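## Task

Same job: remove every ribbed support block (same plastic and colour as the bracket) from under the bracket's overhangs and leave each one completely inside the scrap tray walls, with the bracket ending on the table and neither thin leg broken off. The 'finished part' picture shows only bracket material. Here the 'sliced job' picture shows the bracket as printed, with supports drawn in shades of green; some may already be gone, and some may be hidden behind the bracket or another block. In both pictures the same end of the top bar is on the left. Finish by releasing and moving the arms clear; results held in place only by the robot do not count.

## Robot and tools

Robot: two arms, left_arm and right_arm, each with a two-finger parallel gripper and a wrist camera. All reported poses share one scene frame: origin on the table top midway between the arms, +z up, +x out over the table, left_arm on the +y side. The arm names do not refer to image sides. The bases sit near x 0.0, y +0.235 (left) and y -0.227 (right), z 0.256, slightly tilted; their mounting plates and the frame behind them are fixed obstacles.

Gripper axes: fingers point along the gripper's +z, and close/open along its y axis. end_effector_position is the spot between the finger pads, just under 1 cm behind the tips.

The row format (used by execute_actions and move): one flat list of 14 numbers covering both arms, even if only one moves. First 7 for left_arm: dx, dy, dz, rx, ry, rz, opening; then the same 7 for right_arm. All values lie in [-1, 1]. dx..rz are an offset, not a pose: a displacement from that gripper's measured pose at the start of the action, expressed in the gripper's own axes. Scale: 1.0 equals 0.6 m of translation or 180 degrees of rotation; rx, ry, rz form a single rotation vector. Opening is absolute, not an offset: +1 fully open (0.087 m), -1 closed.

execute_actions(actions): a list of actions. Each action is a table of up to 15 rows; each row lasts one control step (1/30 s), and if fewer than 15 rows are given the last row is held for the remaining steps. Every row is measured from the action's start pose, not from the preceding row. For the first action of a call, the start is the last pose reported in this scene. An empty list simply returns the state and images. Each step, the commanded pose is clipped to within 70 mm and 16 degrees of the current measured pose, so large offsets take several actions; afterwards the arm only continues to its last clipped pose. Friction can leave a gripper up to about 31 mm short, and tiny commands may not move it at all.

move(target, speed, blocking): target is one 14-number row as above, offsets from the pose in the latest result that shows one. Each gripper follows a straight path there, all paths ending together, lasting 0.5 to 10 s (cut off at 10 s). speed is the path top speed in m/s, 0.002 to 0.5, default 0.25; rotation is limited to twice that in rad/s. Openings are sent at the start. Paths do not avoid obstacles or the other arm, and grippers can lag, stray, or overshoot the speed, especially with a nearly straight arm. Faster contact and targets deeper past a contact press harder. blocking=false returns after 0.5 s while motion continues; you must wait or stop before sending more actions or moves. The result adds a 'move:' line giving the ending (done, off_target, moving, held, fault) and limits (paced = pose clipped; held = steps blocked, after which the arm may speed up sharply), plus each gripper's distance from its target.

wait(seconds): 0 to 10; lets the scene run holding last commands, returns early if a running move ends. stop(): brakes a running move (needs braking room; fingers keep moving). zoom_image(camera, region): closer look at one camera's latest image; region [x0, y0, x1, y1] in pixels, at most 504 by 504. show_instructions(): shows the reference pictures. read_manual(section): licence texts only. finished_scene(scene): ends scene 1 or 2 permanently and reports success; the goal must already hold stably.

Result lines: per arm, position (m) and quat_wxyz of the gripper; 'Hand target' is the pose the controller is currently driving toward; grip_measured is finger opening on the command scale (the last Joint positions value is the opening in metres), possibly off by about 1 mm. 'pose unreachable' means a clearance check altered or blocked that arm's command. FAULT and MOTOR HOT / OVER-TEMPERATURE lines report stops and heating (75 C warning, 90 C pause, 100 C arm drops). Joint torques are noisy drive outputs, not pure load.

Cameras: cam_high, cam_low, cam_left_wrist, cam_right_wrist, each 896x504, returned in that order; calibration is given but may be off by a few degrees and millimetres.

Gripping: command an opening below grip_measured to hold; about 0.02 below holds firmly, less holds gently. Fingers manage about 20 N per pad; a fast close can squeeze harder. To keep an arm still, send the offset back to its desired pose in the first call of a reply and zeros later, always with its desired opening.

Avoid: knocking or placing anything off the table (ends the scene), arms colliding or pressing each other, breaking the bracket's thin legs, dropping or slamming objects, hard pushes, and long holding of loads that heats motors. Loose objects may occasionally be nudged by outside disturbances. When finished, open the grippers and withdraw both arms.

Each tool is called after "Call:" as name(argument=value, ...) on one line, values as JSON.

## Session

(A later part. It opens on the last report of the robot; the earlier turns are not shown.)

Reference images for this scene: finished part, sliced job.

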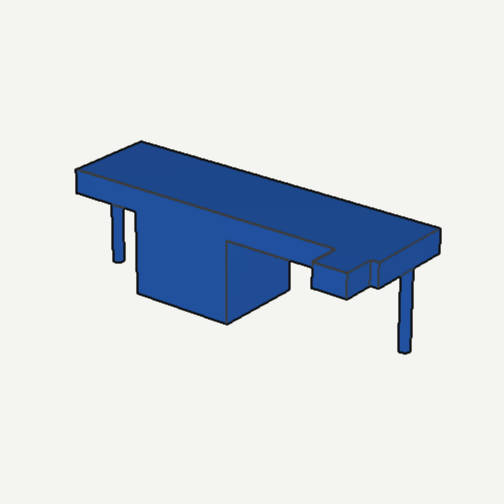

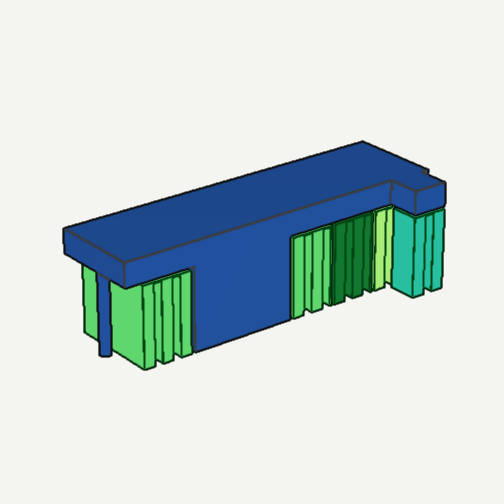

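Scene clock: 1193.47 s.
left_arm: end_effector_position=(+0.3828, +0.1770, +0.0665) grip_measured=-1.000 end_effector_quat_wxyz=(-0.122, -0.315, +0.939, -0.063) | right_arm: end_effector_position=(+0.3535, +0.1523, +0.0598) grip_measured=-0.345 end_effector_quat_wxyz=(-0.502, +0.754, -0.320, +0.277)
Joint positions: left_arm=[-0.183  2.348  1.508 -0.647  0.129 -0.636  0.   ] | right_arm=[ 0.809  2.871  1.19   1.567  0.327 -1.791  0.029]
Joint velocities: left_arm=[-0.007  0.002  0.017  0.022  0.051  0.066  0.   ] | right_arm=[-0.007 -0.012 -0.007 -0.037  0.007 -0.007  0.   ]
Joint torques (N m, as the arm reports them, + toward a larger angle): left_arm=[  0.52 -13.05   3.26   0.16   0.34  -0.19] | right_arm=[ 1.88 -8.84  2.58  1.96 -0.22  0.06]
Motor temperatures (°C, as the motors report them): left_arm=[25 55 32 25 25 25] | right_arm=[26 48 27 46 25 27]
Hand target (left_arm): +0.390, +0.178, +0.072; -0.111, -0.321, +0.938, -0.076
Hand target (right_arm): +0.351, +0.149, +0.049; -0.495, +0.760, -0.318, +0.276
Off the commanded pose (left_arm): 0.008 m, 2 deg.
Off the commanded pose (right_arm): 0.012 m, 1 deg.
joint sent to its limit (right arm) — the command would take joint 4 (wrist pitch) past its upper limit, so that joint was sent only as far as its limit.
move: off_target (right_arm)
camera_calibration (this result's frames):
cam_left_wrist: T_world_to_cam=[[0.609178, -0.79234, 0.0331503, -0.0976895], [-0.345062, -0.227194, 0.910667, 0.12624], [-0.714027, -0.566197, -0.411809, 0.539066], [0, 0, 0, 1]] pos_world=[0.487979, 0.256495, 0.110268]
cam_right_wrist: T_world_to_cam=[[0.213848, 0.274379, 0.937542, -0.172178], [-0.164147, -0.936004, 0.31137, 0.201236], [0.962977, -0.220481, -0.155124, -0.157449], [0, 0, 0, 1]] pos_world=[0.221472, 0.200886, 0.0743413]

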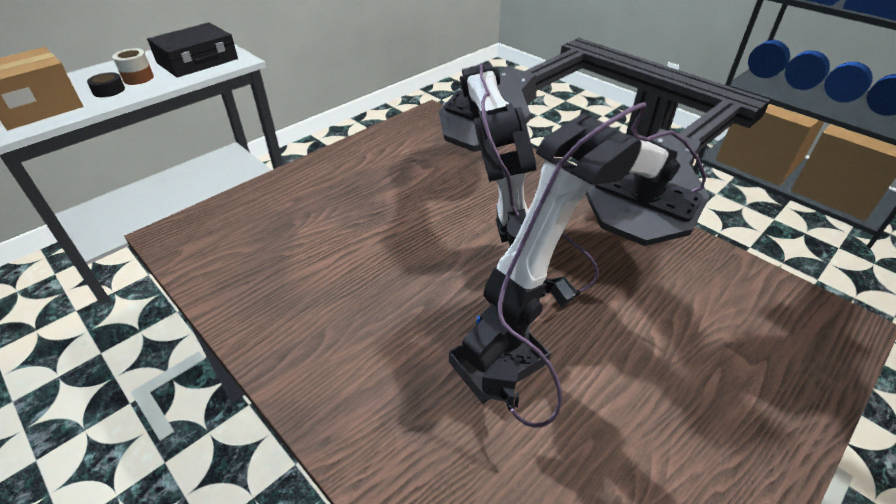

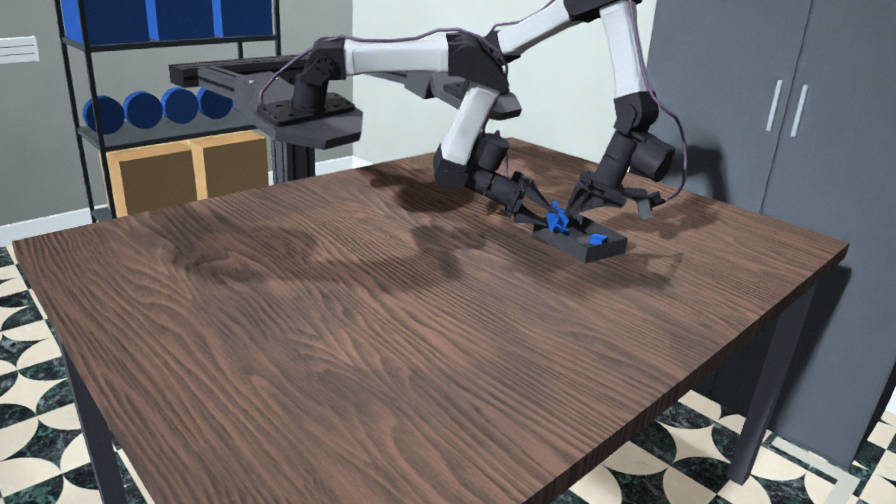

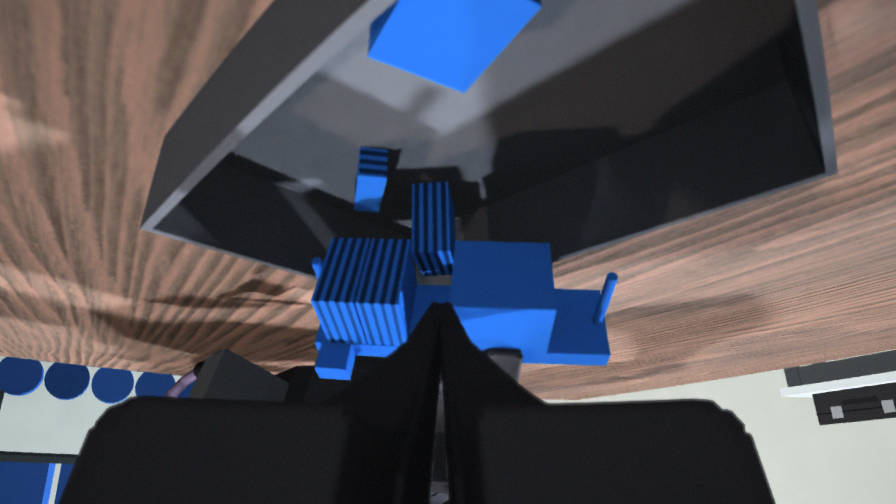

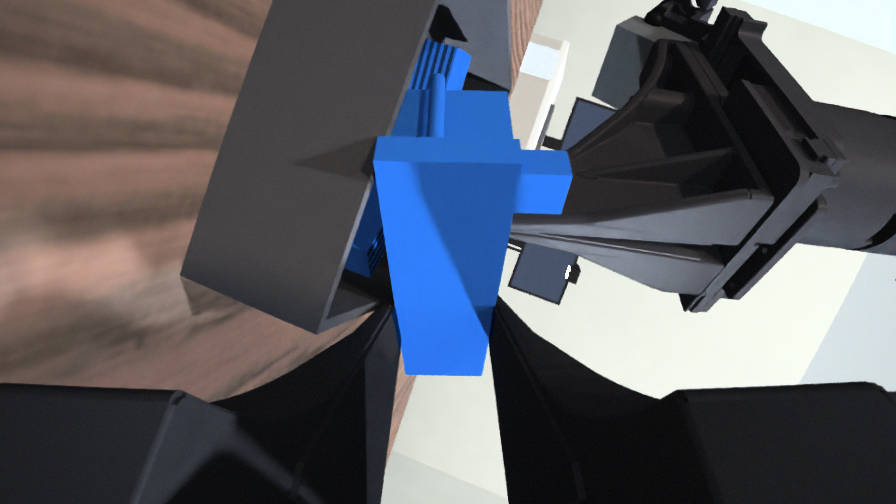

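Call:
move(target=[0.016,0.015,-0.036,0.0746,0.040,0.490,-1, 0.0,0.02,0.0,0,0,0,-0.40], speed=0.3)

Scene clock: 1269.00 s.
left_arm: end_effector_position=(+0.3684, +0.1867, +0.0843) grip_measured=-1.000 end_effector_quat_wxyz=(-0.068, +0.412, +0.875, -0.245) | right_arm: end_effector_position=(+0.3543, +0.1527, +0.0610) grip_measured=-0.345 end_effector_quat_wxyz=(-0.504, +0.753, -0.322, +0.277)
Joint positions: left_arm=[-0.22   2.348  1.582 -0.863  0.319  0.89   0.   ] | right_arm=[ 0.809  2.868  1.19   1.567  0.328 -1.787  0.029]
Joint velocities: left_arm=[-0.002 -0.007 -0.007  0.066 -0.081  0.037  0.   ] | right_arm=[ 0.017 -0.027 -0.002 -0.007  0.037 -0.007 -0.   ]
Joint torques (N m, as the arm reports them, + toward a larger angle): left_arm=[ -1.57 -12.     5.91  -0.45   0.39  -0.06] | right_arm=[ 1.88 -8.69  2.61  1.96 -0.22  0.12]
Motor temperatures (°C, as the motors report them): left_arm=[25 71 31 25 25 25] | right_arm=[26 48 27 46 25 27]
Hand target (left_arm): +0.374, +0.183, +0.090; -0.063, +0.419, +0.872, -0.247
Hand target (right_arm): +0.351, +0.149, +0.049; -0.496, +0.758, -0.322, +0.275
Off the commanded pose (left_arm): 0.009 m, 1 deg.
Off the commanded pose (right_arm): 0.013 m, 0 deg.
joint sent to its limit (right arm) — the command would take joint 4 (wrist pitch) past its upper limit, so that joint was sent only as far as its limit.
move: off_target (right_arm)
camera_calibration (this result's frames):
cam_left_wrist: T_world_to_cam=[[-0.686578, -0.547529, 0.478354, 0.312258], [-0.178812, 0.764886, 0.618851, -0.114591], [-0.704725, 0.339354, -0.623058, 0.386904], [0, 0, 0, 1]] pos_world=[0.46656, 0.127322, 0.162609]
cam_right_wrist: T_world_to_cam=[[0.215101, 0.268808, 0.938868, -0.173284], [-0.166238, -0.937264, 0.306434, 0.202598], [0.962339, -0.22199, -0.156921, -0.157329], [0, 0, 0, 1]] pos_world=[0.222357, 0.201543, 0.0759191]

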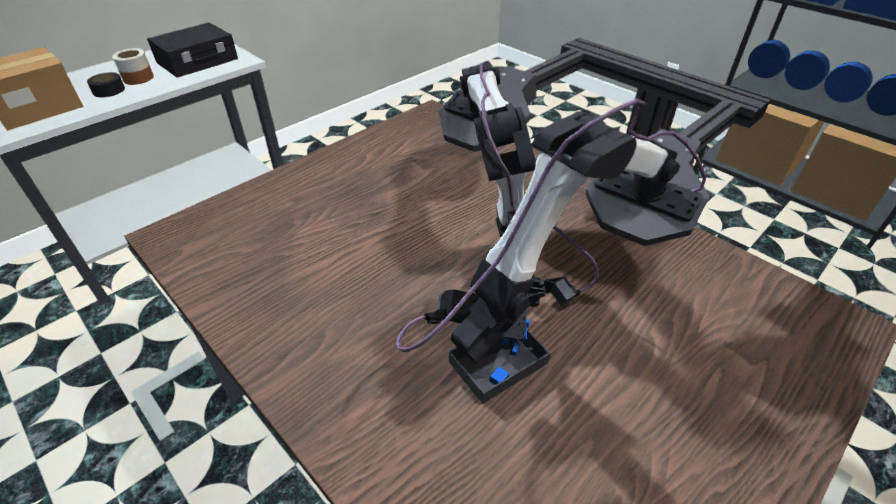

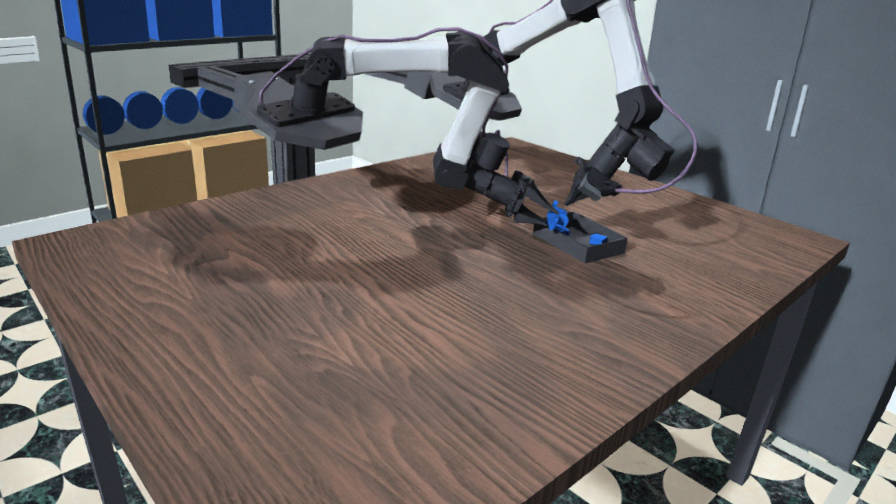

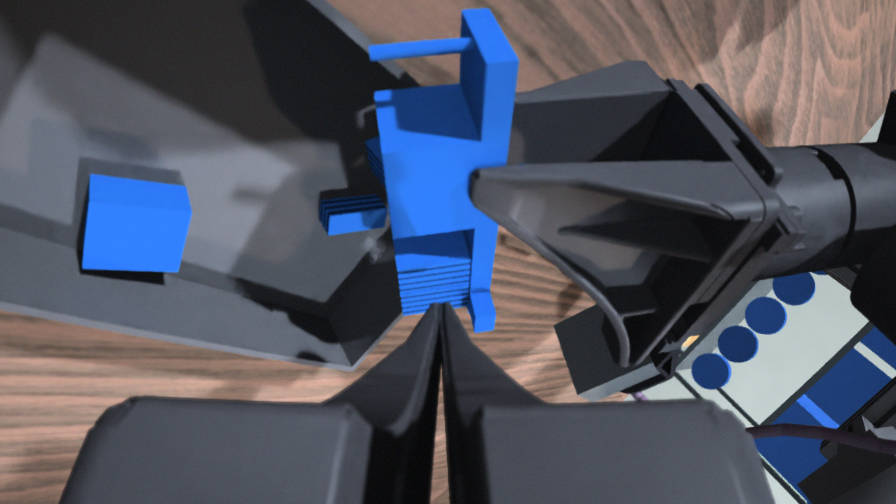

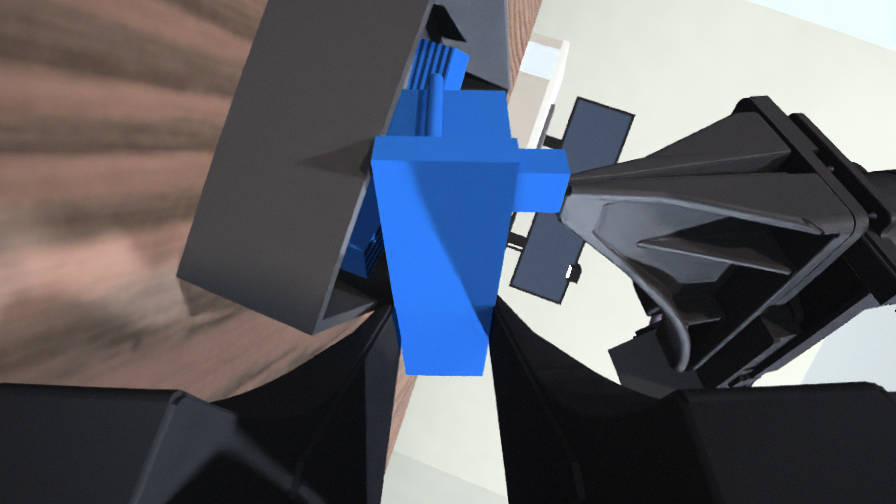

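Call:
move(target=[0.0035,-0.005,0.0447,0,0,0,-0.471, 0.0,0.02,0.0,0,0,0,-0.40], speed=0.03)

Scene clock: 1277.17 s.
left_arm: end_effector_position=(+0.3711, +0.1809, +0.0754) grip_measured=-0.471 end_effector_quat_wxyz=(-0.051, +0.414, +0.877, -0.238) | right_arm: end_effector_position=(+0.3543, +0.1526, +0.0609) grip_measured=-0.345 end_effector_quat_wxyz=(-0.504, +0.752, -0.323, +0.276)
Joint positions: left_arm=[-0.232  2.348  1.551 -0.79   0.319  0.876  0.023] | right_arm=[ 0.809  2.868  1.19   1.567  0.328 -1.783  0.029]
Joint velocities: left_arm=[ 0.007  0.022  0.002 -0.007 -0.037 -0.022  0.   ] | right_arm=[ 0.002 -0.002  0.007 -0.037 -0.037 -0.066  0.   ]
Joint torques (N m, as the arm reports them, + toward a larger angle): left_arm=[-1.6  -9.28  1.94 -0.02  0.36 -0.19] | right_arm=[ 1.89 -8.88  2.62  1.96 -0.18  0.12]
Motor temperatures (°C, as the motors report them): left_arm=[25 70 32 25 25 25] | right_arm=[26 47 27 46 25 27]
Hand target (left_arm): +0.356, +0.177, +0.063; -0.068, +0.412, +0.875, -0.245
Hand target (right_arm): +0.352, +0.149, +0.050; -0.497, +0.757, -0.324, +0.274
Off the commanded pose (left_arm): 0.020 m, 2 deg.
Off the commanded pose (right_arm): 0.012 m, 0 deg.
joint sent to its limit (right arm) — the command would take joint 4 (wrist pitch) past its upper limit, so that joint was sent only as far as its limit.
move: off_target (left_arm, right_arm)
camera_calibration (this result's frames):
cam_left_wrist: T_world_to_cam=[[-0.701101, -0.550284, 0.45348, 0.323001], [-0.204316, 0.764326, 0.611605, -0.0941027], [-0.683163, 0.336144, -0.648302, 0.379713], [0, 0, 0, 1]] pos_world=[0.466636, 0.122029, 0.157248]
cam_right_wrist: T_world_to_cam=[[0.217768, 0.265582, 0.939172, -0.17358], [-0.166831, -0.937974, 0.303927, 0.203067], [0.961636, -0.222869, -0.159954, -0.156763], [0, 0, 0, 1]] pos_world=[0.222427, 0.201634, 0.0762286]

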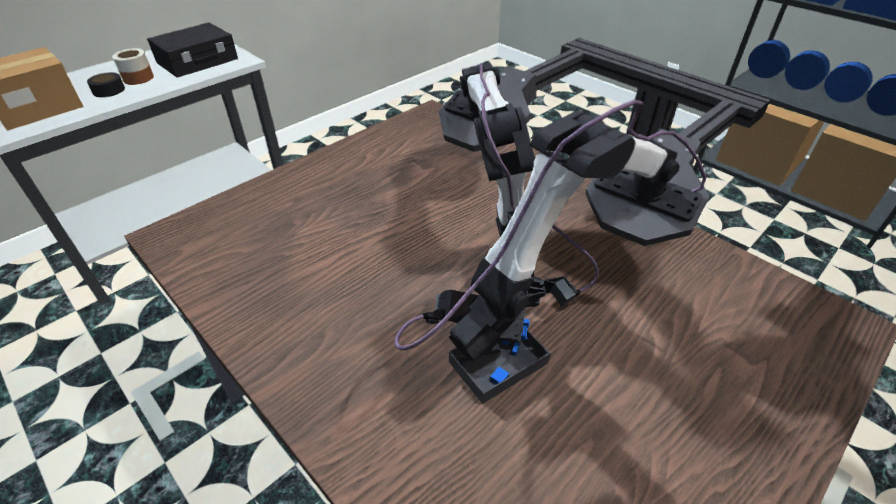

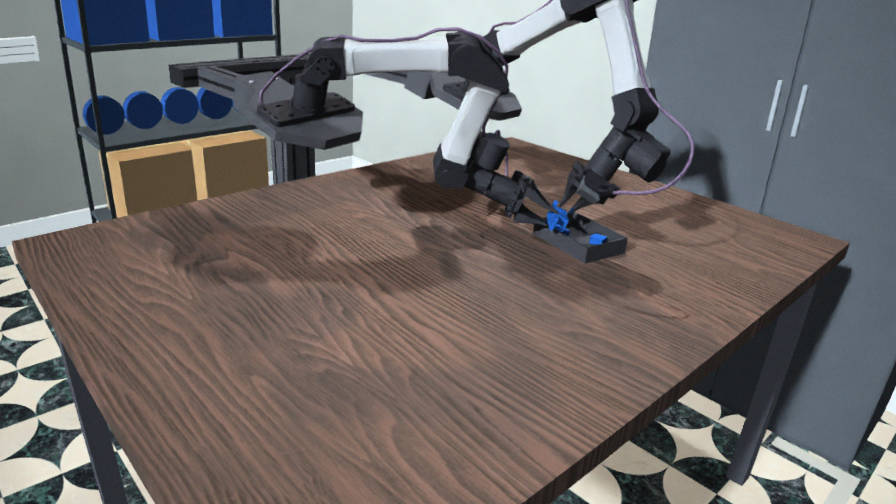

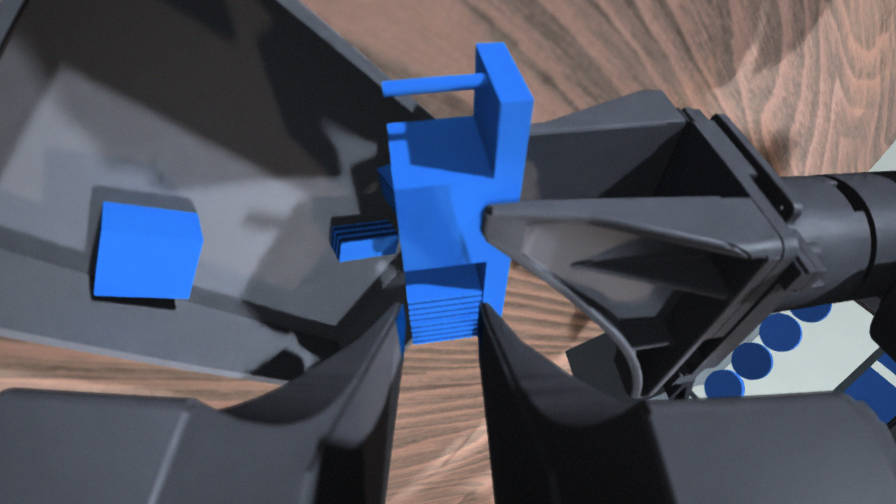

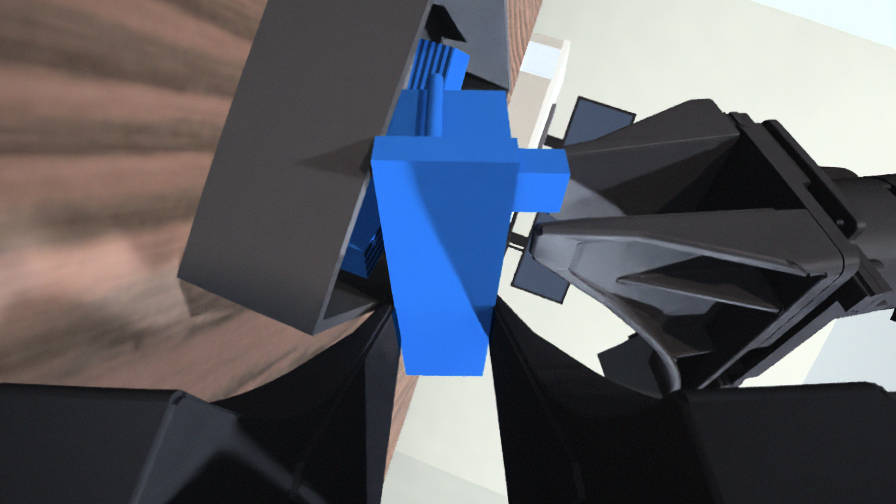

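Call:
execute_actions(actions=[[[-0.005,-0.0047,0.0023,0.0008,0.0008,0.0033,-0.471,0,0.02,0,0,0,0,-0.40],[-0.0075,-0.007,0.0035,0.0012,0.0011,0.005,-0.471,0,0.02,0,0,0,0,-0.40],[-0.0098,-0.0094,0.0046,0.0016,0.0015,0.0066,-0.471,0,0.02,0,0,0,0,-0.40]],[[0.0117,-0.0025,0.0171,0.0067,0.0057,-0.0038,-0.471,0,0.02,0,0,0,0,-0.40],[0.0136,-0.0029,0.02,0.0078,0.0066,-0.0044,-0.471,0,0.02,0,0,0,0,-0.40],[0.0156,-0.0033,0.0228,0.009,0.0075,-0.005,-0.471,0,0.02,0,0,0,0,-0.40],[0.0171,-0.0036,0.0251,0.0098,0.0083,-0.0055,-0.471,0,0.02,0,0,0,0,-0.40],[0.0187,-0.0039,0.0274,0.0107,0.009,-0.006,-0.471,0,0.02,0,0,0,0,-0.40]]])

Call:
zoom_image(camera="cam_left_wrist", region=[350, 230, 550, 370])

Scene clock: 1295.77 s.
left_arm: end_effector_position=(+0.3669, +0.1750, +0.0717) grip_measured=-0.471 end_effector_quat_wxyz=(-0.057, +0.419, +0.873, -0.241) | right_arm: end_effector_position=(+0.3535, +0.1524, +0.0595) grip_measured=-0.345 end_effector_quat_wxyz=(-0.505, +0.751, -0.326, +0.273)
Joint positions: left_arm=[-0.247  2.362  1.551 -0.789  0.319  0.875  0.023] | right_arm=[ 0.809  2.871  1.19   1.567  0.326 -1.774  0.029]
Joint velocities: left_arm=[-0.007 -0.007 -0.007  0.051  0.022  0.007  0.   ] | right_arm=[-0.002 -0.002 -0.022  0.022  0.007  0.007 -0.   ]
Joint torques (N m, as the arm reports them, + toward a larger angle): left_arm=[-0.33 -9.05  3.93 -0.24  0.31 -0.11] | right_arm=[ 1.88 -9.    2.65  1.95 -0.19  0.11]
Motor temperatures (°C, as the motors report them): left_arm=[25 67 31 25 25 25] | right_arm=[26 47 27 46 25 27]
Hand target (left_arm): +0.357, +0.176, +0.062; -0.073, +0.415, +0.873, -0.247
Hand target (right_arm): +0.352, +0.149, +0.050; -0.498, +0.755, -0.327, +0.272
Off the commanded pose (left_arm): 0.014 m, 2 deg.
Off the commanded pose (right_arm): 0.011 m, 0 deg.
joint sent to its limit (right arm) — the command would take joint 4 (wrist pitch) past its upper limit, so that joint was sent only as far as its limit.
camera_calibration (this result's frames):
cam_left_wrist: T_world_to_cam=[[-0.703971, -0.53855, 0.463022, 0.316802], [-0.18636, 0.769157, 0.611283, -0.095589], [-0.685343, 0.344036, -0.641829, 0.375376], [0, 0, 0, 1]] pos_world=[0.462466, 0.114994, 0.152673]
cam_right_wrist: T_world_to_cam=[[0.224241, 0.26046, 0.939083, -0.173553], [-0.165848, -0.939367, 0.300142, 0.203219], [0.960318, -0.223049, -0.167448, -0.155368], [0, 0, 0, 1]] pos_world=[0.221824, 0.201446, 0.07597]

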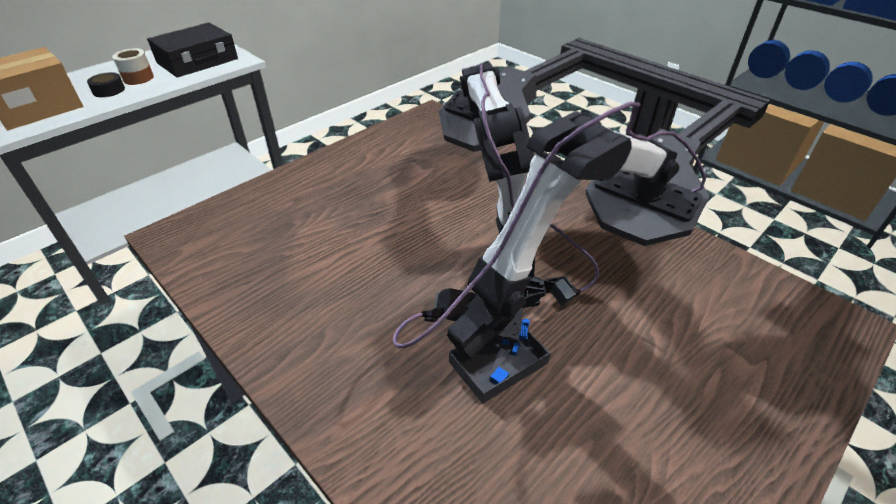

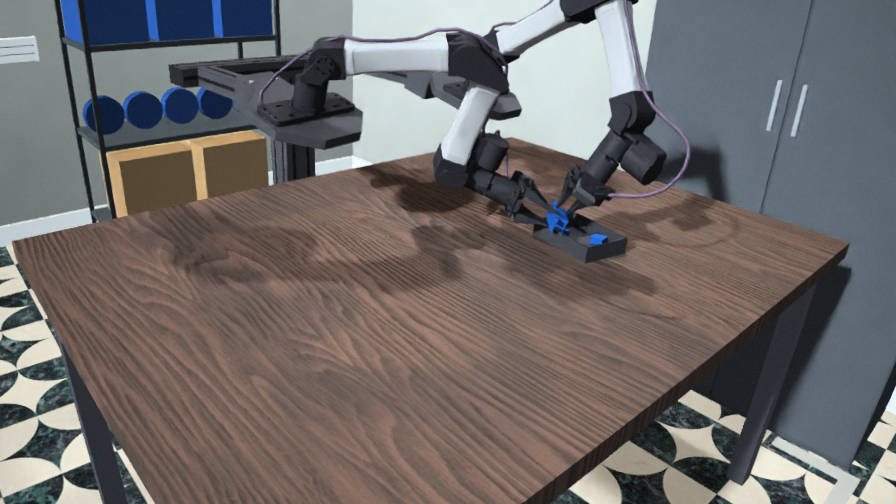

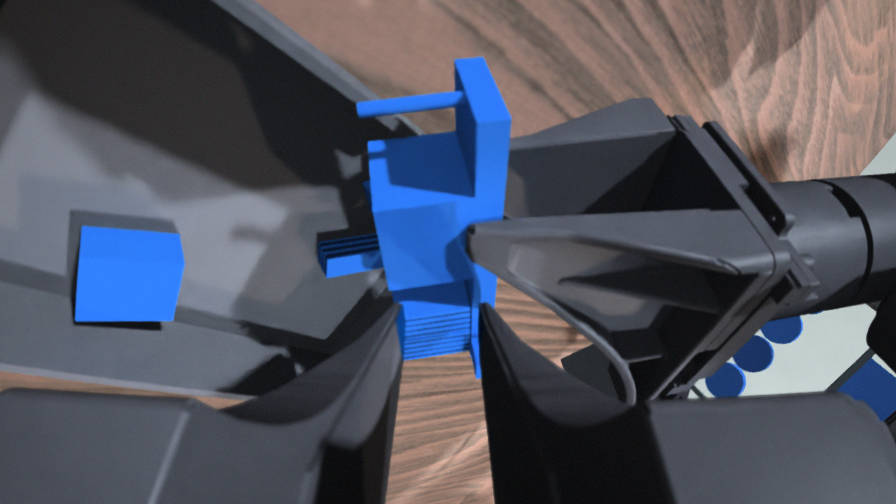

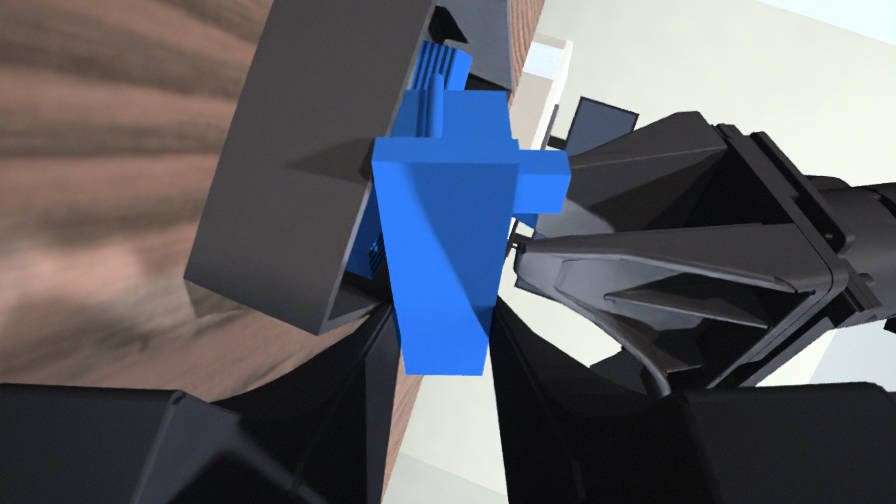

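Region (350, 230, 550, 370) of cam_left_wrist's 896x504 image, scaled by 2.520, with more detail than that image has; it fills the top 353 rows of this view, and the rest is white.

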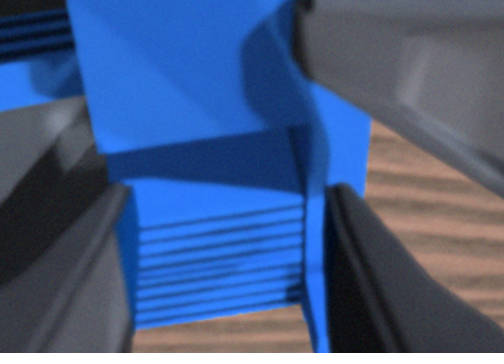

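Call:
execute_actions(actions=[[[0.01,-0.0019,-0.0032,0.0037,0.0029,-0.0058,-0.471,0,0.02,0,0,0,0,-0.40],[0.015,-0.0029,-0.0047,0.0055,0.0043,-0.0086,-0.471,0,0.02,0,0,0,0,-0.40],[0.0195,-0.0038,-0.0063,0.0073,0.0057,-0.0115,-0.471,0,0.02,0,0,0,0,-0.40]],[[0.0117,-0.0025,0.0171,0.0067,0.0057,-0.0038,-0.471,0,0.02,0,0,0,0,-0.40],[0.0136,-0.0029,0.02,0.0078,0.0066,-0.0044,-0.471,0,0.02,0,0,0,0,-0.40],[0.0156,-0.0033,0.0228,0.009,0.0075,-0.005,-0.471,0,0.02,0,0,0,0,-0.40],[0.0171,-0.0036,0.0251,0.0098,0.0083,-0.0055,-0.471,0,0.02,0,0,0,0,-0.40],[0.0187,-0.0039,0.0274,0.0107,0.009,-0.006,-0.471,0,0.02,0,0,0,0,-0.40]]])

Call:
zoom_image(camera="cam_left_wrist", region=[350, 230, 550, 370])

Scene clock: 1312.43 s.
left_arm: end_effector_position=(+0.3609, +0.1801, +0.0712) grip_measured=-0.471 end_effector_quat_wxyz=(-0.069, +0.412, +0.875, -0.245) | right_arm: end_effector_position=(+0.3533, +0.1526, +0.0593) grip_measured=-0.345 end_effector_quat_wxyz=(-0.506, +0.751, -0.328, +0.270)
Joint positions: left_arm=[-0.235  2.369  1.551 -0.808  0.32   0.875  0.023] | right_arm=[ 0.809  2.871  1.19   1.567  0.324 -1.768  0.029]
Joint velocities: left_arm=[-0.012 -0.002  0.002 -0.081  0.037 -0.007 -0.   ] | right_arm=[ 0.002 -0.002 -0.002 -0.007 -0.037  0.007 -0.001]
Joint torques (N m, as the arm reports them, + toward a larger angle): left_arm=[-0.28 -8.6   3.8  -0.25  0.31 -0.15] | right_arm=[ 1.9  -8.87  2.73  1.98 -0.18  0.15]
Motor temperatures (°C, as the motors report them): left_arm=[25 64 31 25 25 25] | right_arm=[26 48 27 46 25 27]
Hand target (left_arm): +0.348, +0.181, +0.060; -0.087, +0.406, +0.874, -0.252
Hand target (right_arm): +0.351, +0.149, +0.048; -0.499, +0.755, -0.330, +0.269
Off the commanded pose (left_arm): 0.017 m, 2 deg.
Off the commanded pose (right_arm): 0.012 m, 0 deg.
joint sent to its limit (right arm) — the command would take joint 4 (wrist pitch) past its upper limit, so that joint was sent only as far as its limit.
camera_calibration (this result's frames):
cam_left_wrist: T_world_to_cam=[[-0.685613, -0.547566, 0.479694, 0.309304], [-0.17713, 0.76463, 0.61965, -0.103419], [-0.706088, 0.339872, -0.62123, 0.375994], [0, 0, 0, 1]] pos_world=[0.459229, 0.120652, 0.149292]
cam_right_wrist: T_world_to_cam=[[0.227624, 0.255846, 0.939537, -0.173893], [-0.164951, -0.94079, 0.29615, 0.203623], [0.959676, -0.222389, -0.171944, -0.154774], [0, 0, 0, 1]] pos_world=[0.221703, 0.201636, 0.0764639]

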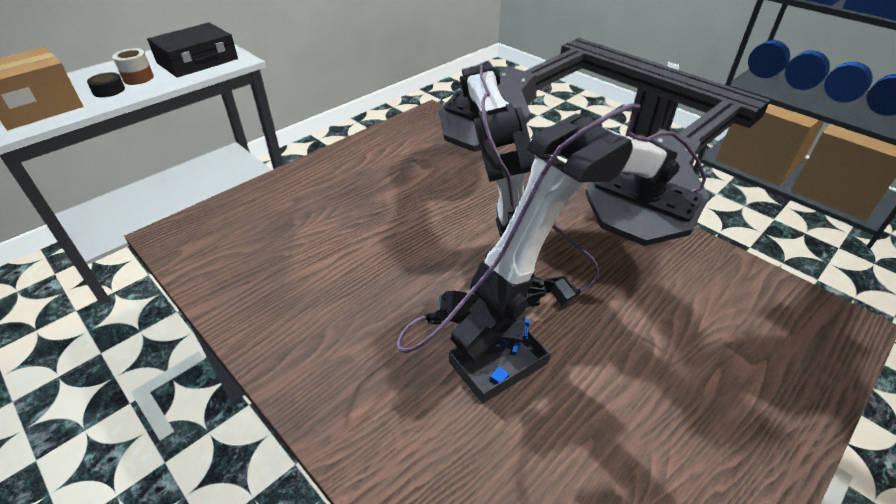

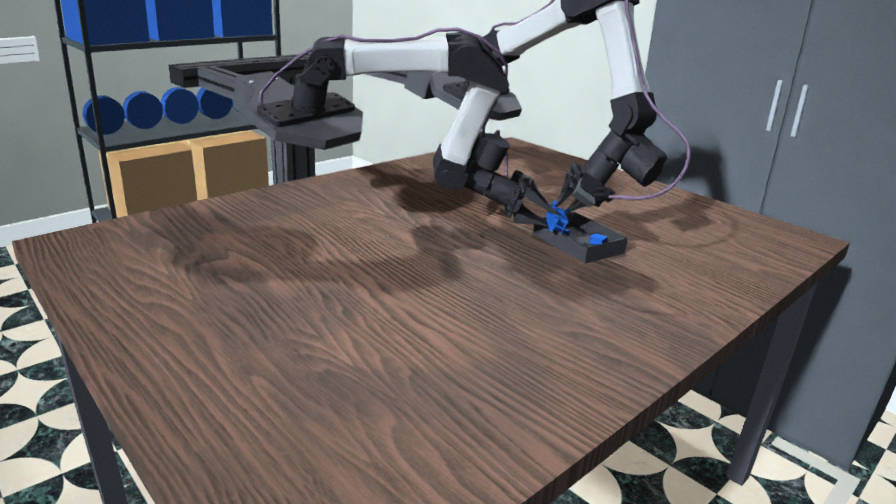

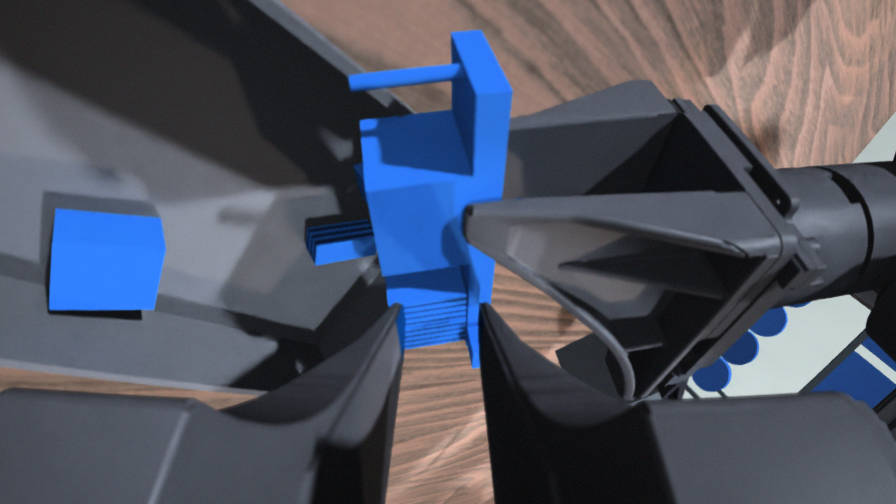

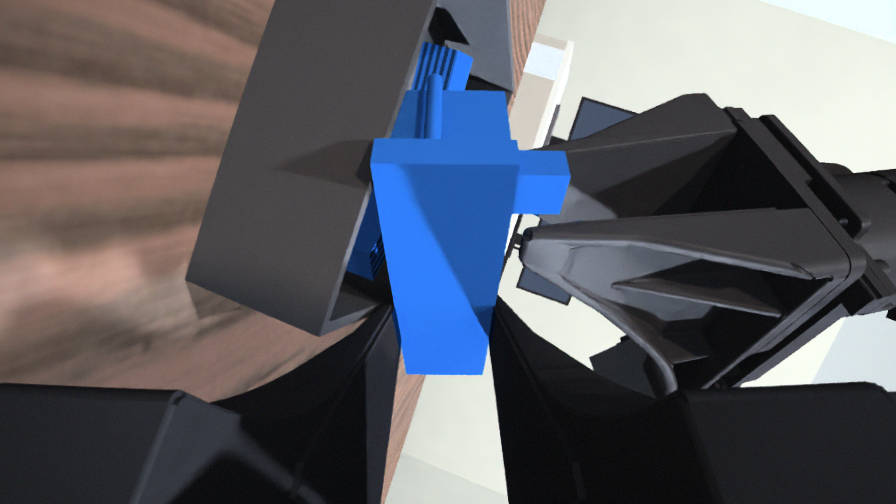

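Region (350, 230, 550, 370) of cam_left_wrist's 896x504 image, scaled by 2.520, with more detail than that image has; it fills the top 353 rows of this view, and the rest is white.

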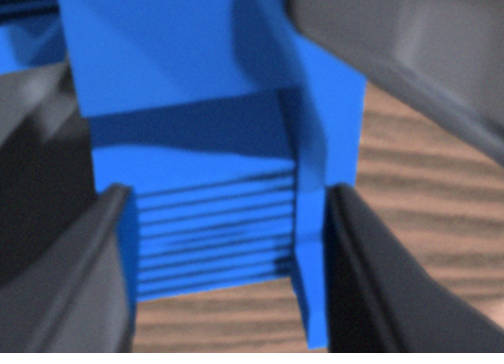

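Call:
execute_actions(actions=[[[0.0208,-0.0043,0.0315,0.0125,0.0102,-0.0069,-0.471,0,0.02,0,0,0,0,-0.40],[0.0227,-0.0047,0.0343,0.0136,0.0111,-0.0075,-0.471,0,0.02,0,0,0,0,-0.40],[0.0246,-0.0051,0.0372,0.0148,0.012,-0.0081,-0.471,0,0.02,0,0,0,0,-0.40],[0.0265,-0.0055,0.04,0.0159,0.013,-0.0088,-0.471,0,0.02,0,0,0,0,-0.40],[0.0284,-0.0059,0.0429,0.017,0.0139,-0.0094,-0.471,0,0.02,0,0,0,0,-0.40],[0.0302,-0.0062,0.0458,0.0182,0.0148,-0.01,-0.471,0,0.02,0,0,0,0,-0.40],[0.0321,-0.0066,0.0486,0.0193,0.0157,-0.0106,-0.471,0,0.02,0,0,0,0,-0.40],[0.034,-0.007,0.0515,0.0204,0.0167,-0.0113,-0.471,0,0.02,0,0,0,0,-0.40],[0.0359,-0.0074,0.0543,0.0216,0.0176,-0.0119,-0.471,0,0.02,0,0,0,0,-0.40],[0.0378,-0.0078,0.0572,0.0227,0.0185,-0.0125,-0.471,0,0.02,0,0,0,0,-0.40],[0.0397,-0.0082,0.0601,0.0238,0.0194,-0.0131,-0.471,0,0.02,0,0,0,0,-0.40],[0.0416,-0.0086,0.0629,0.025,0.0204,-0.0138,-0.471,0,0.02,0,0,0,0,-0.40]]])

Scene clock: 1320.97 s.
left_arm: end_effector_position=(+0.3538, +0.1793, +0.0640) grip_measured=-0.471 end_effector_quat_wxyz=(-0.079, +0.409, +0.874, -0.251) | right_arm: end_effector_position=(+0.3523, +0.1532, +0.0585) grip_measured=-0.350 end_effector_quat_wxyz=(-0.506, +0.752, -0.324, +0.270)
Joint positions: left_arm=[-0.234  2.394  1.551 -0.808  0.324  0.875  0.023] | right_arm=[ 0.809  2.873  1.19   1.567  0.32  -1.773  0.028]
Joint velocities: left_arm=[ 0.007  0.164  0.085 -0.154  0.125 -0.022 -0.   ] | right_arm=[ 0.046  0.056 -0.002 -0.081 -0.007 -0.227 -0.005]
Joint torques (N m, as the arm reports them, + toward a larger angle): left_arm=[ 0.13 -6.36  3.14 -0.2   0.09 -0.15] | right_arm=[ 1.69 -9.38  2.63  1.96 -0.14  0.59]
Motor temperatures (°C, as the motors report them): left_arm=[25 63 31 25 25 25] | right_arm=[26 47 27 46 25 27]
Hand target (left_arm): +0.328, +0.182, +0.042; -0.118, +0.398, +0.871, -0.264
Hand target (right_arm): +0.351, +0.149, +0.048; -0.500, +0.755, -0.330, +0.268
Off the commanded pose (left_arm): 0.035 m, 5 deg.
Off the commanded pose (right_arm): 0.011 m, 0 deg.
joint sent to its limit (right arm) — the command would take joint 4 (wrist pitch) past its upper limit, so that joint was sent only as far as its limit.
camera_calibration (this result's frames):
cam_left_wrist: T_world_to_cam=[[-0.673782, -0.546153, 0.497731, 0.301837], [-0.161592, 0.766183, 0.621974, -0.10552], [-0.721046, 0.338645, -0.604494, 0.371182], [0, 0, 0, 1]] pos_world=[0.45396, 0.119998, 0.139775]
cam_right_wrist: T_world_to_cam=[[0.225384, 0.260367, 0.938835, -0.172894], [-0.15895, -0.940891, 0.299096, 0.201946], [0.961216, -0.21664, -0.170677, -0.155318], [0, 0, 0, 1]] pos_world=[0.220362, 0.201377, 0.0754089]

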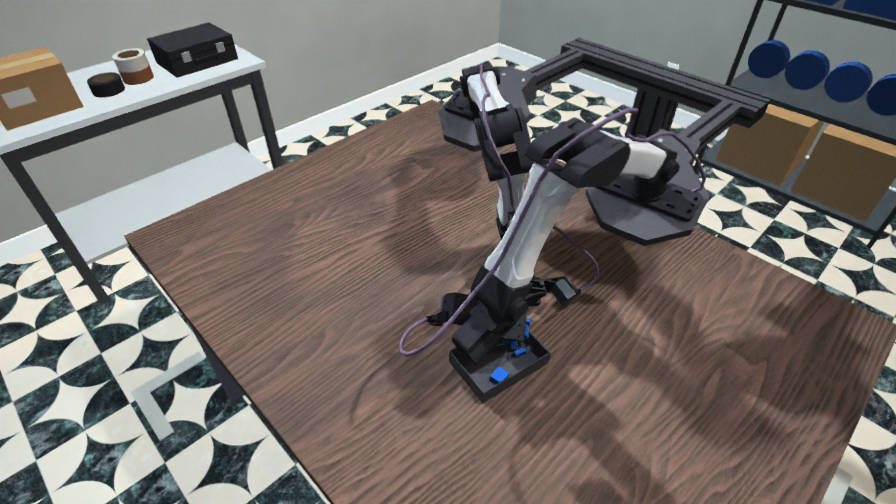

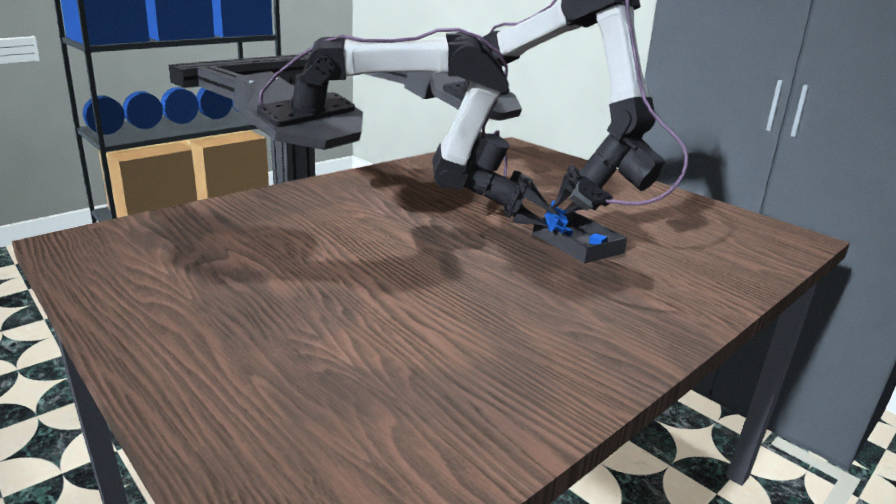

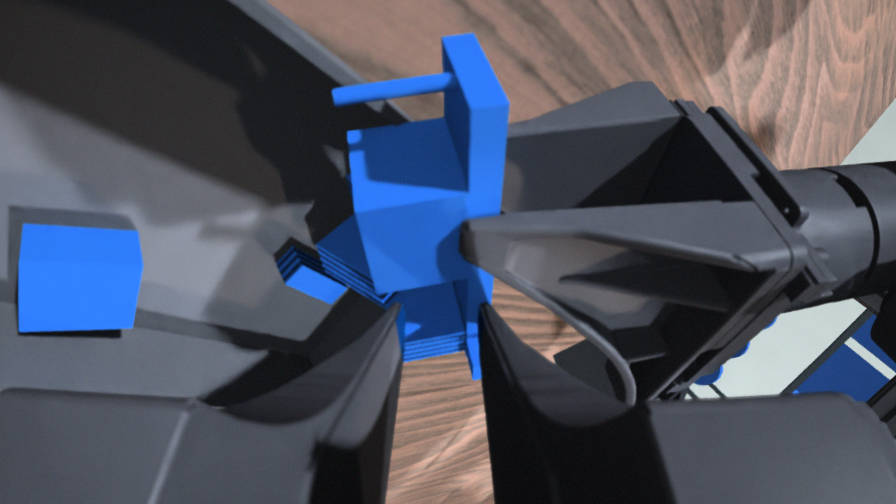

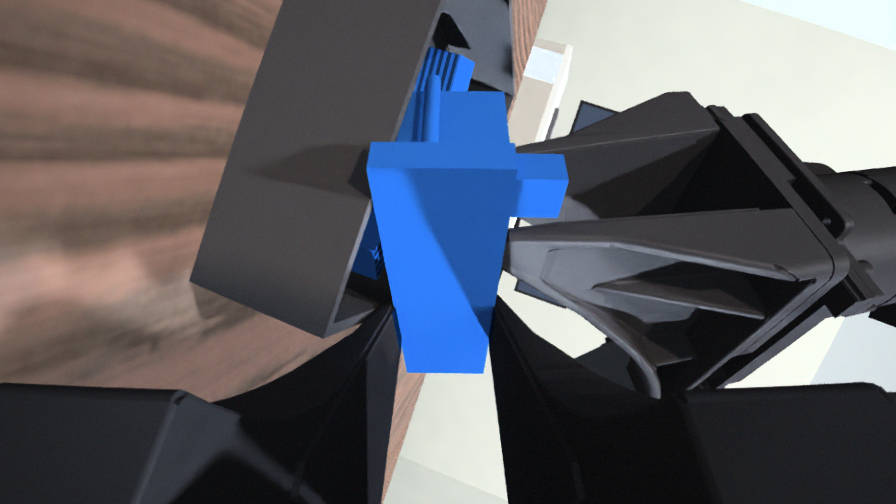

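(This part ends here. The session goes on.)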